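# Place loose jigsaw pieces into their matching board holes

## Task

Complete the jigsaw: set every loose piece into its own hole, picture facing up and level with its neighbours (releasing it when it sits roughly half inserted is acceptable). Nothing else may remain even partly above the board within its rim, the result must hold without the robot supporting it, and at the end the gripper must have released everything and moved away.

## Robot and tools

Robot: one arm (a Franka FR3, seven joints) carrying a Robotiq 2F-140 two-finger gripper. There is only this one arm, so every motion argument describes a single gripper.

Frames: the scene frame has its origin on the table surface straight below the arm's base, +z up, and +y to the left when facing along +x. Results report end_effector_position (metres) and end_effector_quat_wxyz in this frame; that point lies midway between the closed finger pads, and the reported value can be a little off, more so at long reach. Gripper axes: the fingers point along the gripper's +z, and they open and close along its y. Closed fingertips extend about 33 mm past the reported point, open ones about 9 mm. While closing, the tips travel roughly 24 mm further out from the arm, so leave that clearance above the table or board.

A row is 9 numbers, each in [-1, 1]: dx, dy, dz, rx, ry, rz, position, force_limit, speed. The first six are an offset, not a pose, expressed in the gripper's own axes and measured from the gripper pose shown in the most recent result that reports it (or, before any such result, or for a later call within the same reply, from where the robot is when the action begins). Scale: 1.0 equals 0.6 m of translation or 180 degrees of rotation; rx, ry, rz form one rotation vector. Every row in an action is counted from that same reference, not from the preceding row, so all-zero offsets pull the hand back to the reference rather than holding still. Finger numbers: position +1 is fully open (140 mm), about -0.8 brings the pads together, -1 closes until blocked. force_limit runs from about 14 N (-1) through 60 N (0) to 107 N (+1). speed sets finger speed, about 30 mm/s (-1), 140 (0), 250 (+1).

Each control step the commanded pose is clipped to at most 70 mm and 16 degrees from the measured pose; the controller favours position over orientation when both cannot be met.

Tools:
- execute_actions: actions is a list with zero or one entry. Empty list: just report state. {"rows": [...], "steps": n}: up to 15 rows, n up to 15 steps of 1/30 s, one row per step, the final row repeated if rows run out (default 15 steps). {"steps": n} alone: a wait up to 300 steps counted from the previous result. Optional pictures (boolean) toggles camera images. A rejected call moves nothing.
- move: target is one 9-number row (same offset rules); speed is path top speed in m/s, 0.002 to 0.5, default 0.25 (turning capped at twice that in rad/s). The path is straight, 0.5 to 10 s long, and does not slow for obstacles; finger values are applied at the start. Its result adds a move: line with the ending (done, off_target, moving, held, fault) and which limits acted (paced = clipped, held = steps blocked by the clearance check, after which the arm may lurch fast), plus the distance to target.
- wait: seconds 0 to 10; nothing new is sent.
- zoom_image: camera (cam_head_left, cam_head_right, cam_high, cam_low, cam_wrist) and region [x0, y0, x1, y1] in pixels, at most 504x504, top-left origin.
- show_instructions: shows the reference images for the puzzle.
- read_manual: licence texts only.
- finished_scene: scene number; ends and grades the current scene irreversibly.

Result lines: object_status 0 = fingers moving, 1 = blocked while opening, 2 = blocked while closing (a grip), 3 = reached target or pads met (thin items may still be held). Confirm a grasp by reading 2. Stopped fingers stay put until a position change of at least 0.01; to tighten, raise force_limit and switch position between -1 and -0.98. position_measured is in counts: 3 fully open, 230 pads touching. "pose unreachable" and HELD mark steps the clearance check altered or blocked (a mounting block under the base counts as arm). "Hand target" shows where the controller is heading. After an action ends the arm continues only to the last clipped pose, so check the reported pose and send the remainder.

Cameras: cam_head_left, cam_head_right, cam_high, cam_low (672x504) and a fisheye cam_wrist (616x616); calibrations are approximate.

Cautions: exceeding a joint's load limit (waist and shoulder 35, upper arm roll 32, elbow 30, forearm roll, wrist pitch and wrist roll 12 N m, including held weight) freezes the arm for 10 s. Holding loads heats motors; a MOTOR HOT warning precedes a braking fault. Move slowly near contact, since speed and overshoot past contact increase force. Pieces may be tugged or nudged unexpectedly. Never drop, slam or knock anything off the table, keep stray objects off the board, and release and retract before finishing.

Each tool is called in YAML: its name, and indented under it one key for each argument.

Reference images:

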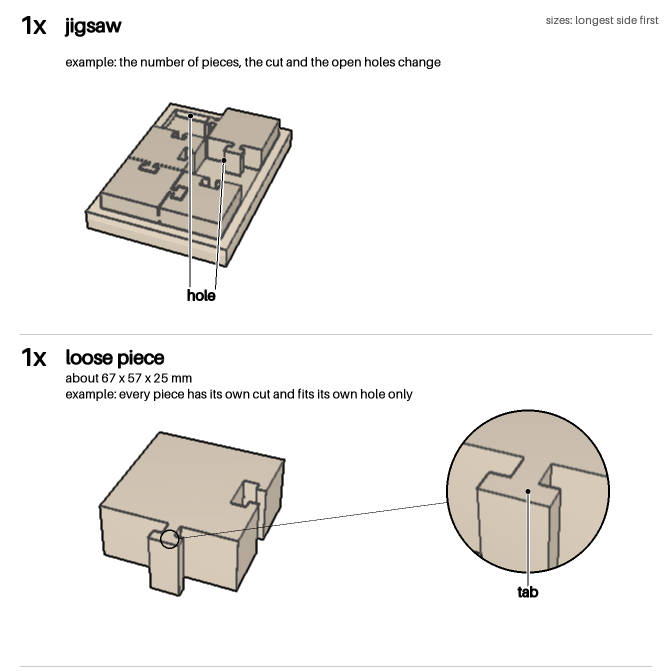

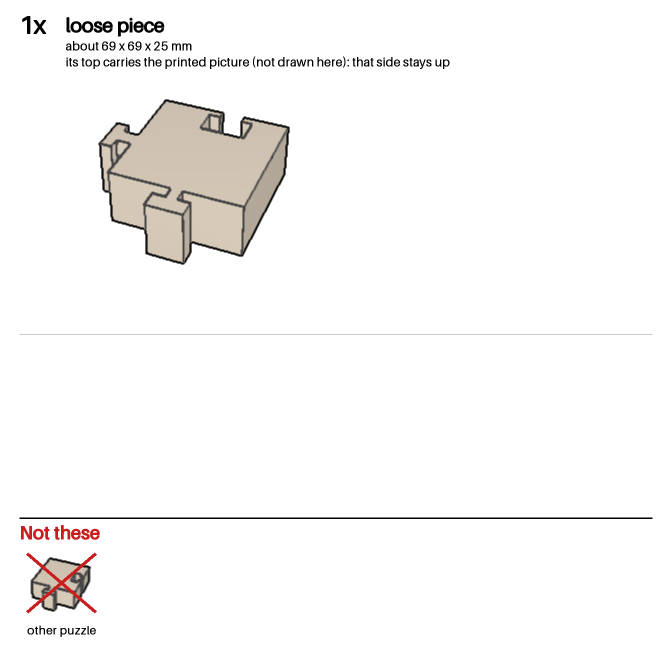

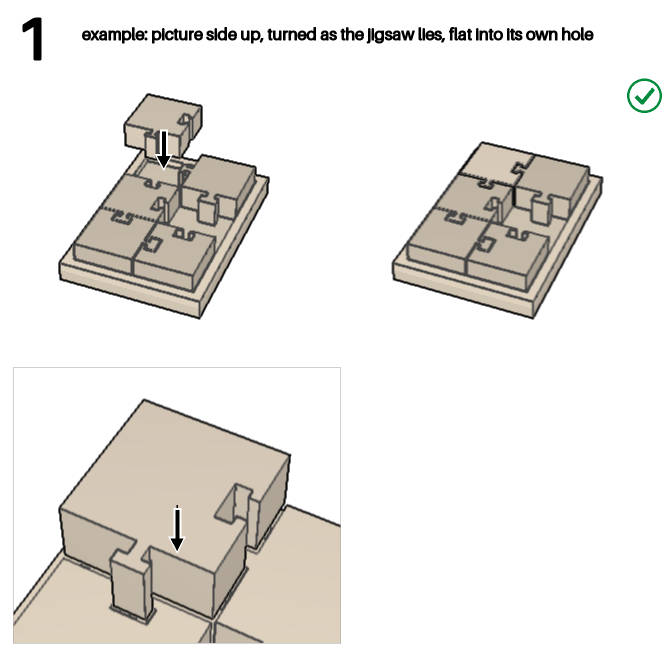

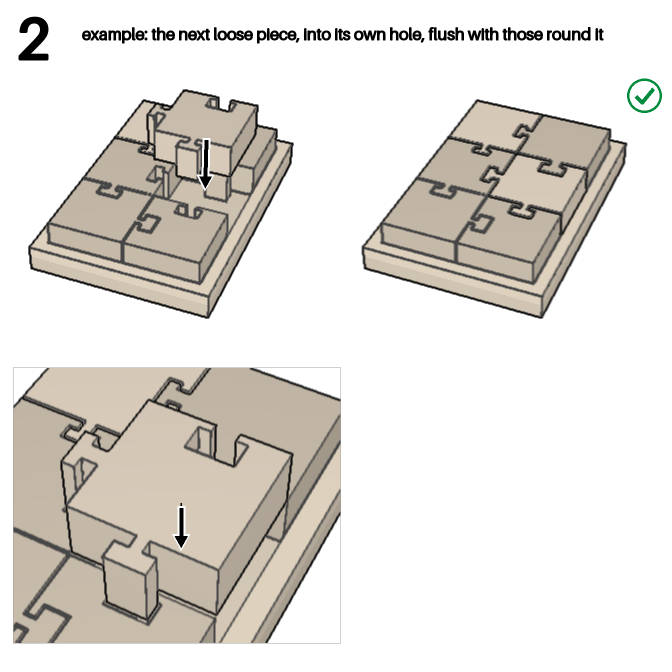

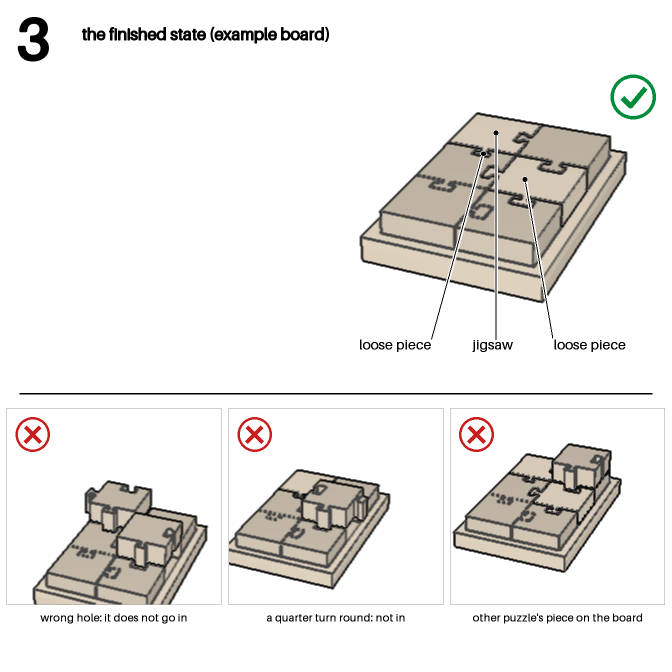

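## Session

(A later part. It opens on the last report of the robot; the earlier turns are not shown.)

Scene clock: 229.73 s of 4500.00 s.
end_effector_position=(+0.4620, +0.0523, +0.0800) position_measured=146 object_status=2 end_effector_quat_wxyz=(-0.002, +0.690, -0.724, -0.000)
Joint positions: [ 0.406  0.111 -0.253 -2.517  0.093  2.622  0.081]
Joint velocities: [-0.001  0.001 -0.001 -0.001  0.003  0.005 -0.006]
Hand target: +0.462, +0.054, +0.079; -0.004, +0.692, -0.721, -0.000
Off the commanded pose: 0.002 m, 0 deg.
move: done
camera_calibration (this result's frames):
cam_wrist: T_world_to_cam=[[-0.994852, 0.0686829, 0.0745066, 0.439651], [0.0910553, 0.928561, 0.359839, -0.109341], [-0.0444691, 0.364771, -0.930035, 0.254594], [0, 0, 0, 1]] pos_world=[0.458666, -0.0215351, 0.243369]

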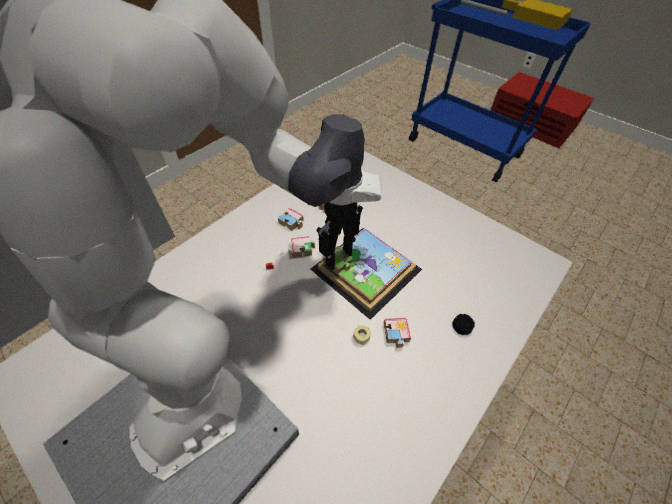

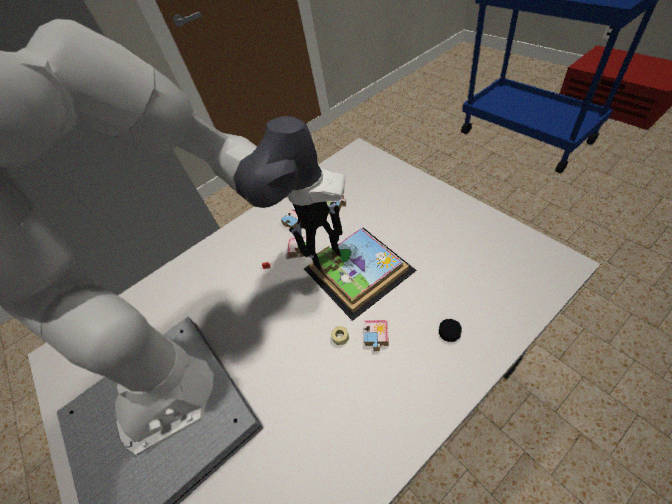

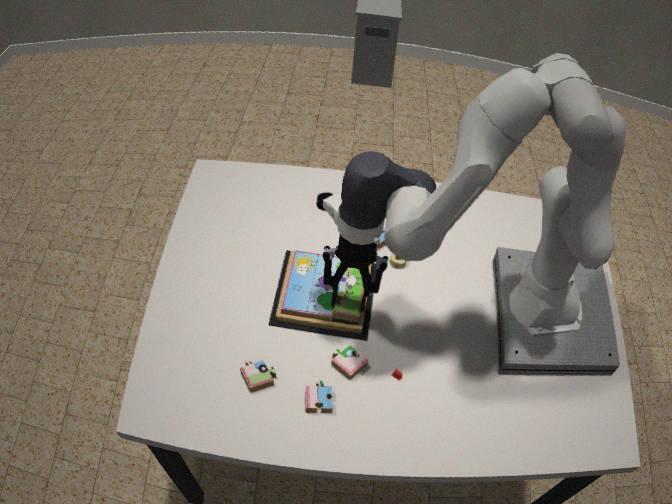

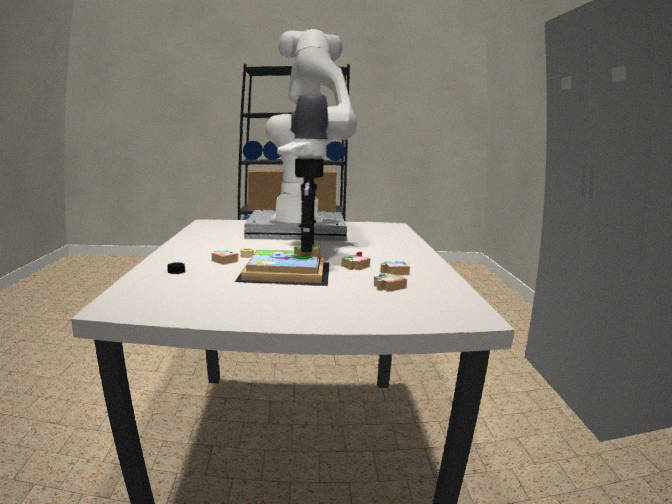

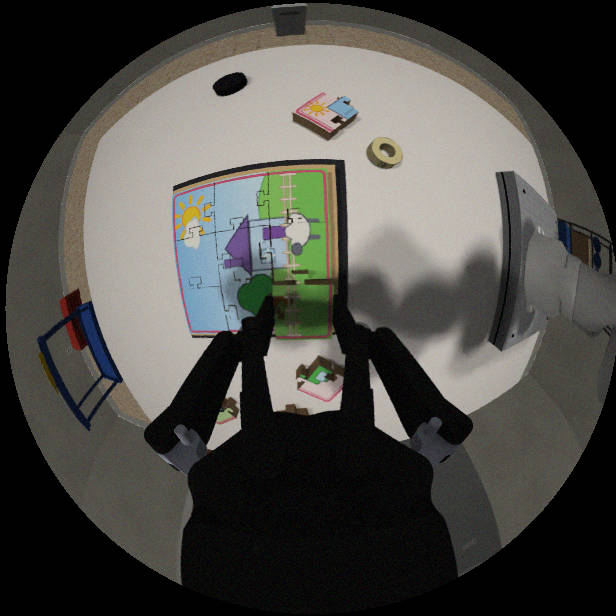

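move:
  target: [0,0,0.012,0,0,0,-1,0,0]
  speed: 0.01

move:
  target: [0,0,0,0,0,0,0.1,0,0]

zoom_image:
  camera: "cam_high"
  region: [310, 260, 390, 340]

Scene clock: 236.93 s of 4500.00 s.
end_effector_position=(+0.4620, +0.0517, +0.0735) position_measured=146 object_status=2 end_effector_quat_wxyz=(-0.001, +0.688, -0.725, +0.000)
Joint positions: [ 0.406  0.128 -0.252 -2.517  0.101  2.638  0.079]
Joint velocities: [0.001 0.001 0.    0.001 0.003 0.003 0.   ]
Hand target: +0.462, +0.052, +0.073; -0.002, +0.690, -0.724, -0.000
Off the commanded pose: 0.001 m, 0 deg.
After step 90, 3.27 s passed at rest.
move: done
camera_calibration (this result's frames):
cam_wrist: T_world_to_cam=[[-0.994557, 0.072398, 0.0749342, 0.439753], [0.0946015, 0.928848, 0.358179, -0.107939], [-0.043671, 0.363318, -0.930641, 0.248606], [0, 0, 0, 1]] pos_world=[0.458427, -0.0219011, 0.237072]

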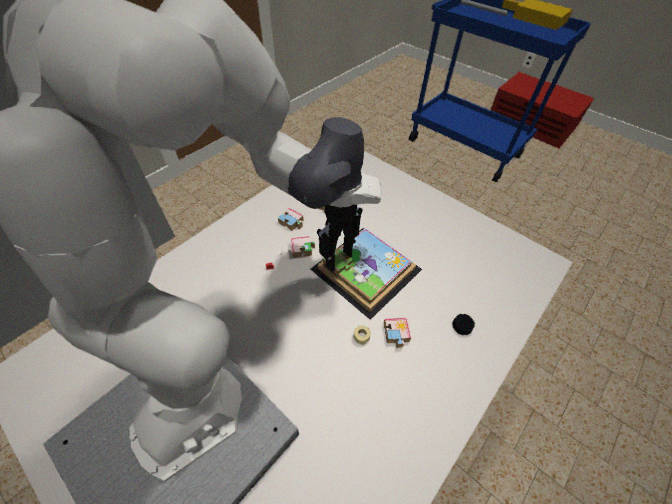

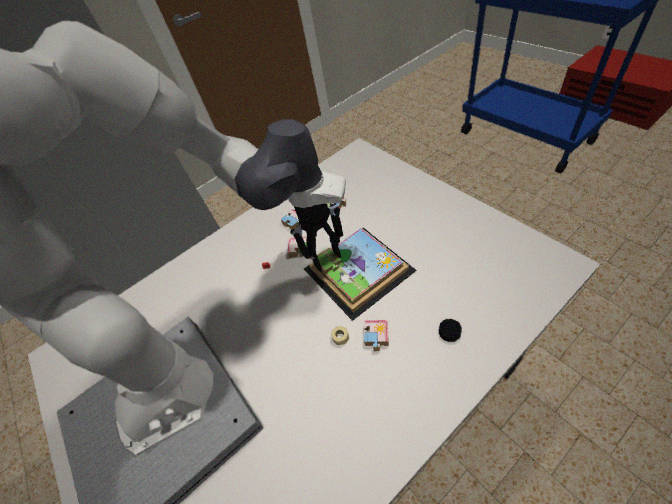

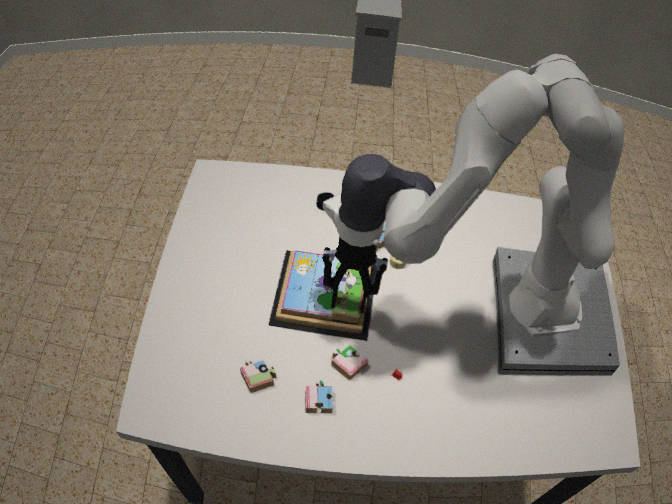

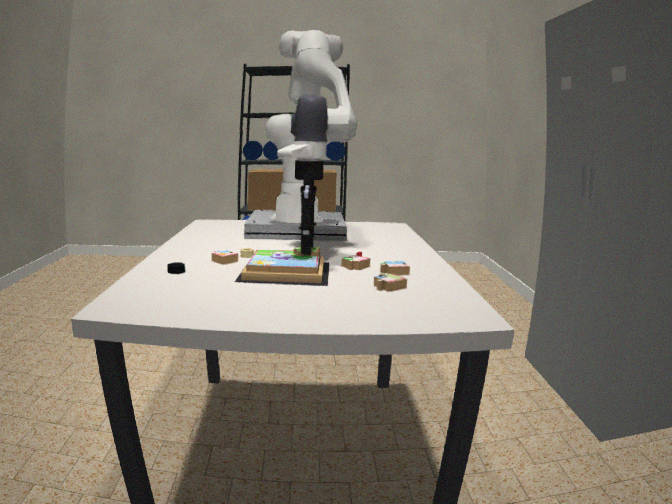

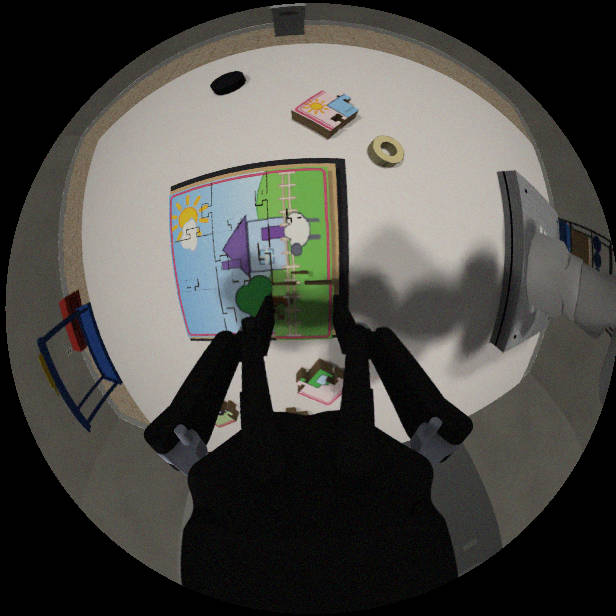

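Scene clock: 237.43 s of 4500.00 s.
end_effector_position=(+0.4620, +0.0517, +0.0735) position_measured=117 object_status=3 end_effector_quat_wxyz=(-0.001, +0.688, -0.725, +0.000)
Joint positions: [ 0.406  0.128 -0.252 -2.517  0.101  2.638  0.079]
Joint velocities: [-0.     0.    -0.    -0.     0.001 -0.002 -0.   ]
Hand target: +0.462, +0.052, +0.074; -0.001, +0.688, -0.725, +0.000
Off the commanded pose: 0.000 m, 0 deg.
move: done
camera_calibration (this result's frames):
cam_wrist: T_world_to_cam=[[-0.994556, 0.0724039, 0.0749431, 0.439749], [0.0946104, 0.928846, 0.358182, -0.107943], [-0.0436768, 0.363322, -0.930639, 0.248605], [0, 0, 0, 1]] pos_world=[0.458425, -0.0219012, 0.237068]

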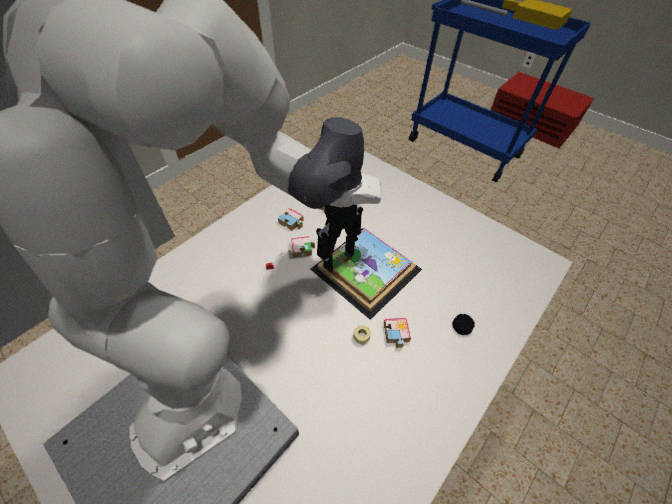

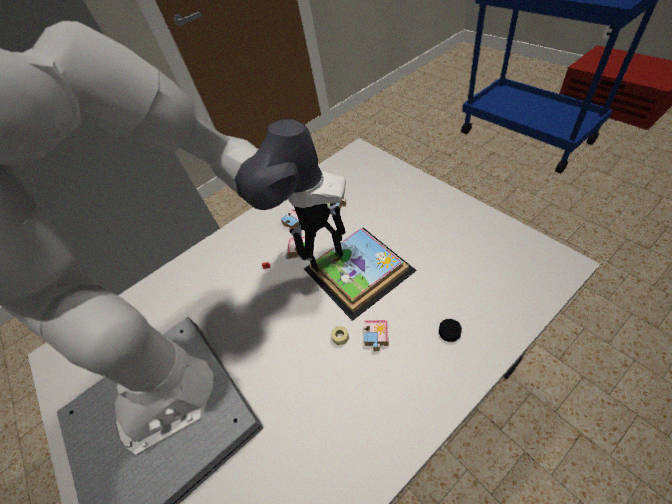

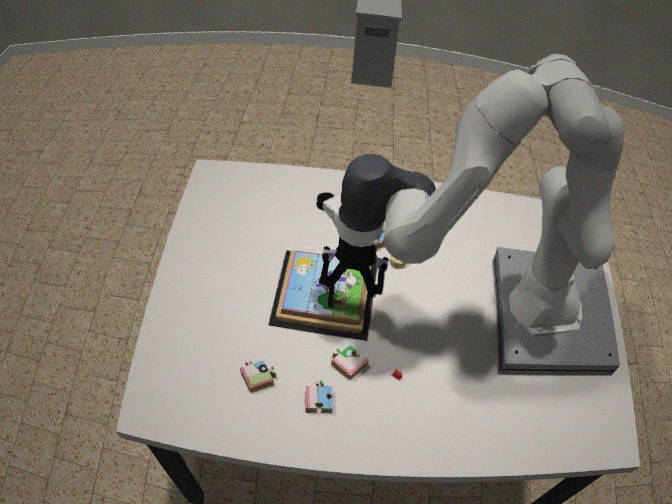

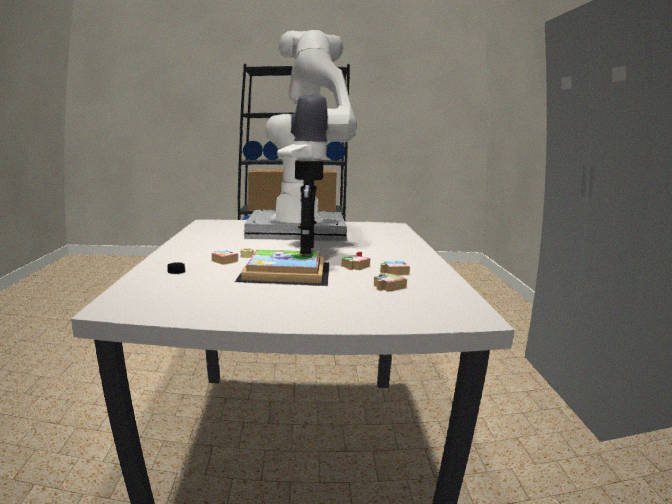

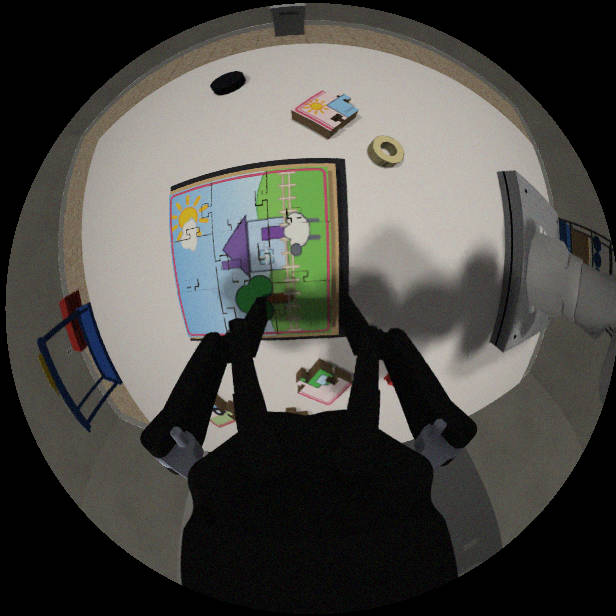

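Region (310, 260, 390, 340) of cam_high's 672x504 image, scaled by 6.300, with more detail than that image has.

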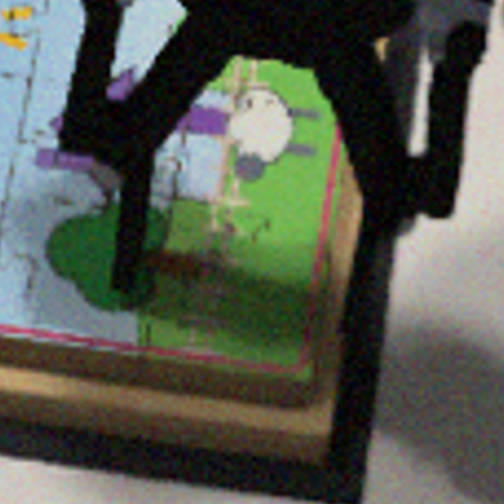

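It dropped in flush. Lift away.

move:
  target: [-0.15,0,-0.2,0,0,0,0.1,0,0]

zoom_image:
  camera: "cam_low"
  region: [230, 220, 370, 300]

Scene clock: 243.80 s of 4500.00 s.
end_effector_position=(+0.4675, +0.1402, +0.1942) position_measured=117 object_status=3 end_effector_quat_wxyz=(-0.003, +0.692, -0.722, +0.001)
Joint positions: [ 0.499 -0.081 -0.18  -2.38   0.004  2.306  0.319]
Joint velocities: [-0.001  0.001 -0.    -0.    -0.003 -0.006  0.027]
Hand target: +0.467, +0.140, +0.194; -0.001, +0.688, -0.725, +0.002
Off the commanded pose: 0.002 m, 1 deg.
After step 90, 1.90 s passed at rest.
move: done
camera_calibration (this result's frames):
cam_wrist: T_world_to_cam=[[-0.995548, 0.0617042, 0.0712459, 0.432528], [0.0833659, 0.929142, 0.360202, -0.229073], [-0.0439716, 0.364538, -0.93015, 0.328849], [0, 0, 0, 1]] pos_world=[0.464159, 0.0662751, 0.357576]

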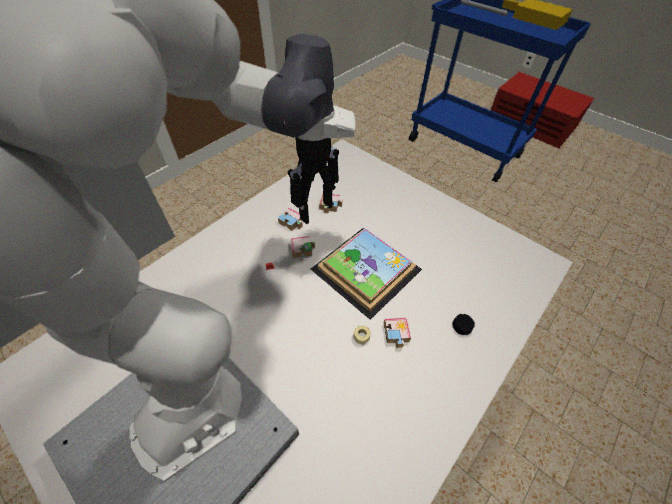

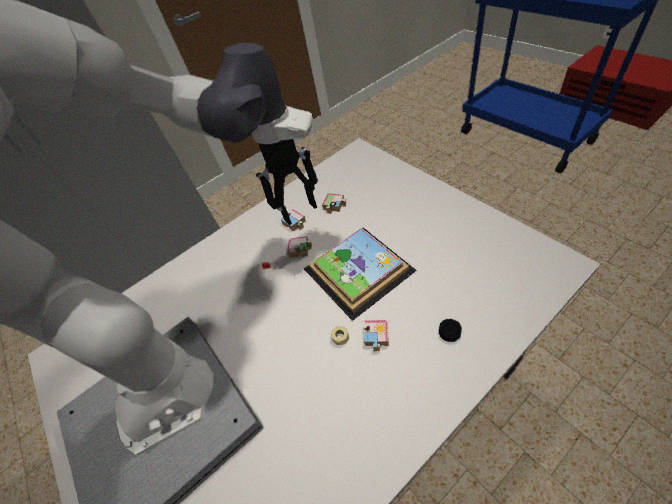

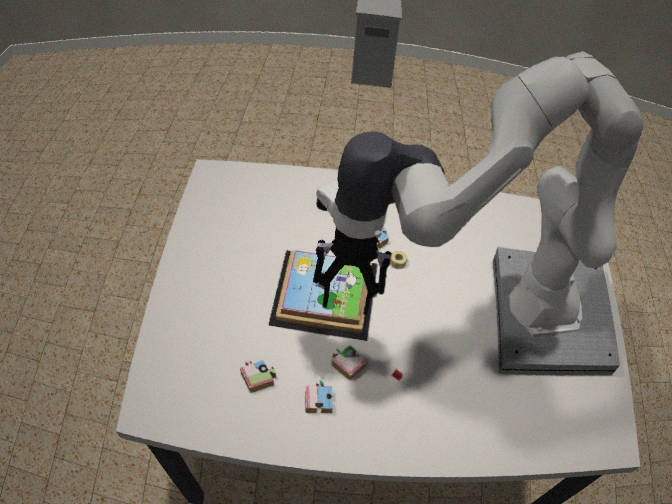

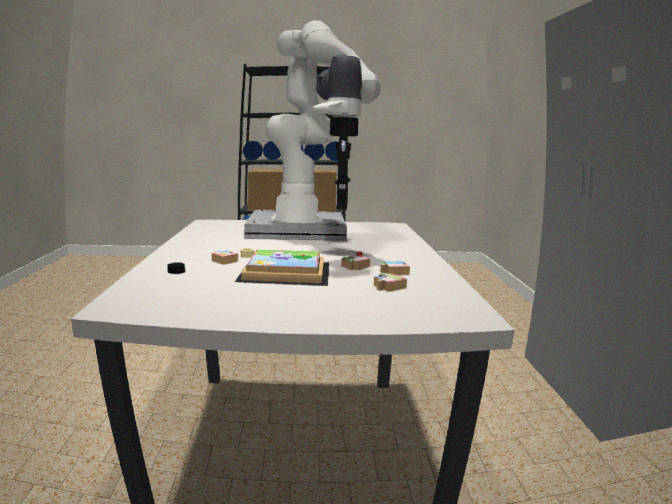

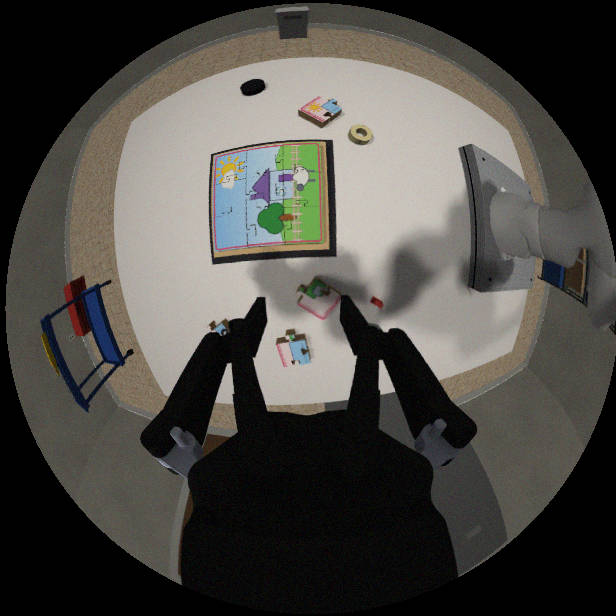

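Region (230, 220, 370, 300) of cam_low's 672x504 image, scaled by 3.600, with more detail than that image has; it fills the top 288 rows of this view, and the rest is white.

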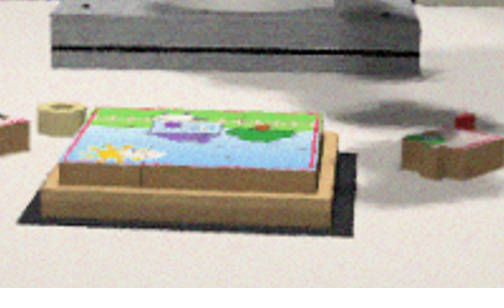

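finished_scene:
  scene: 1

The scene is finished: the task was done.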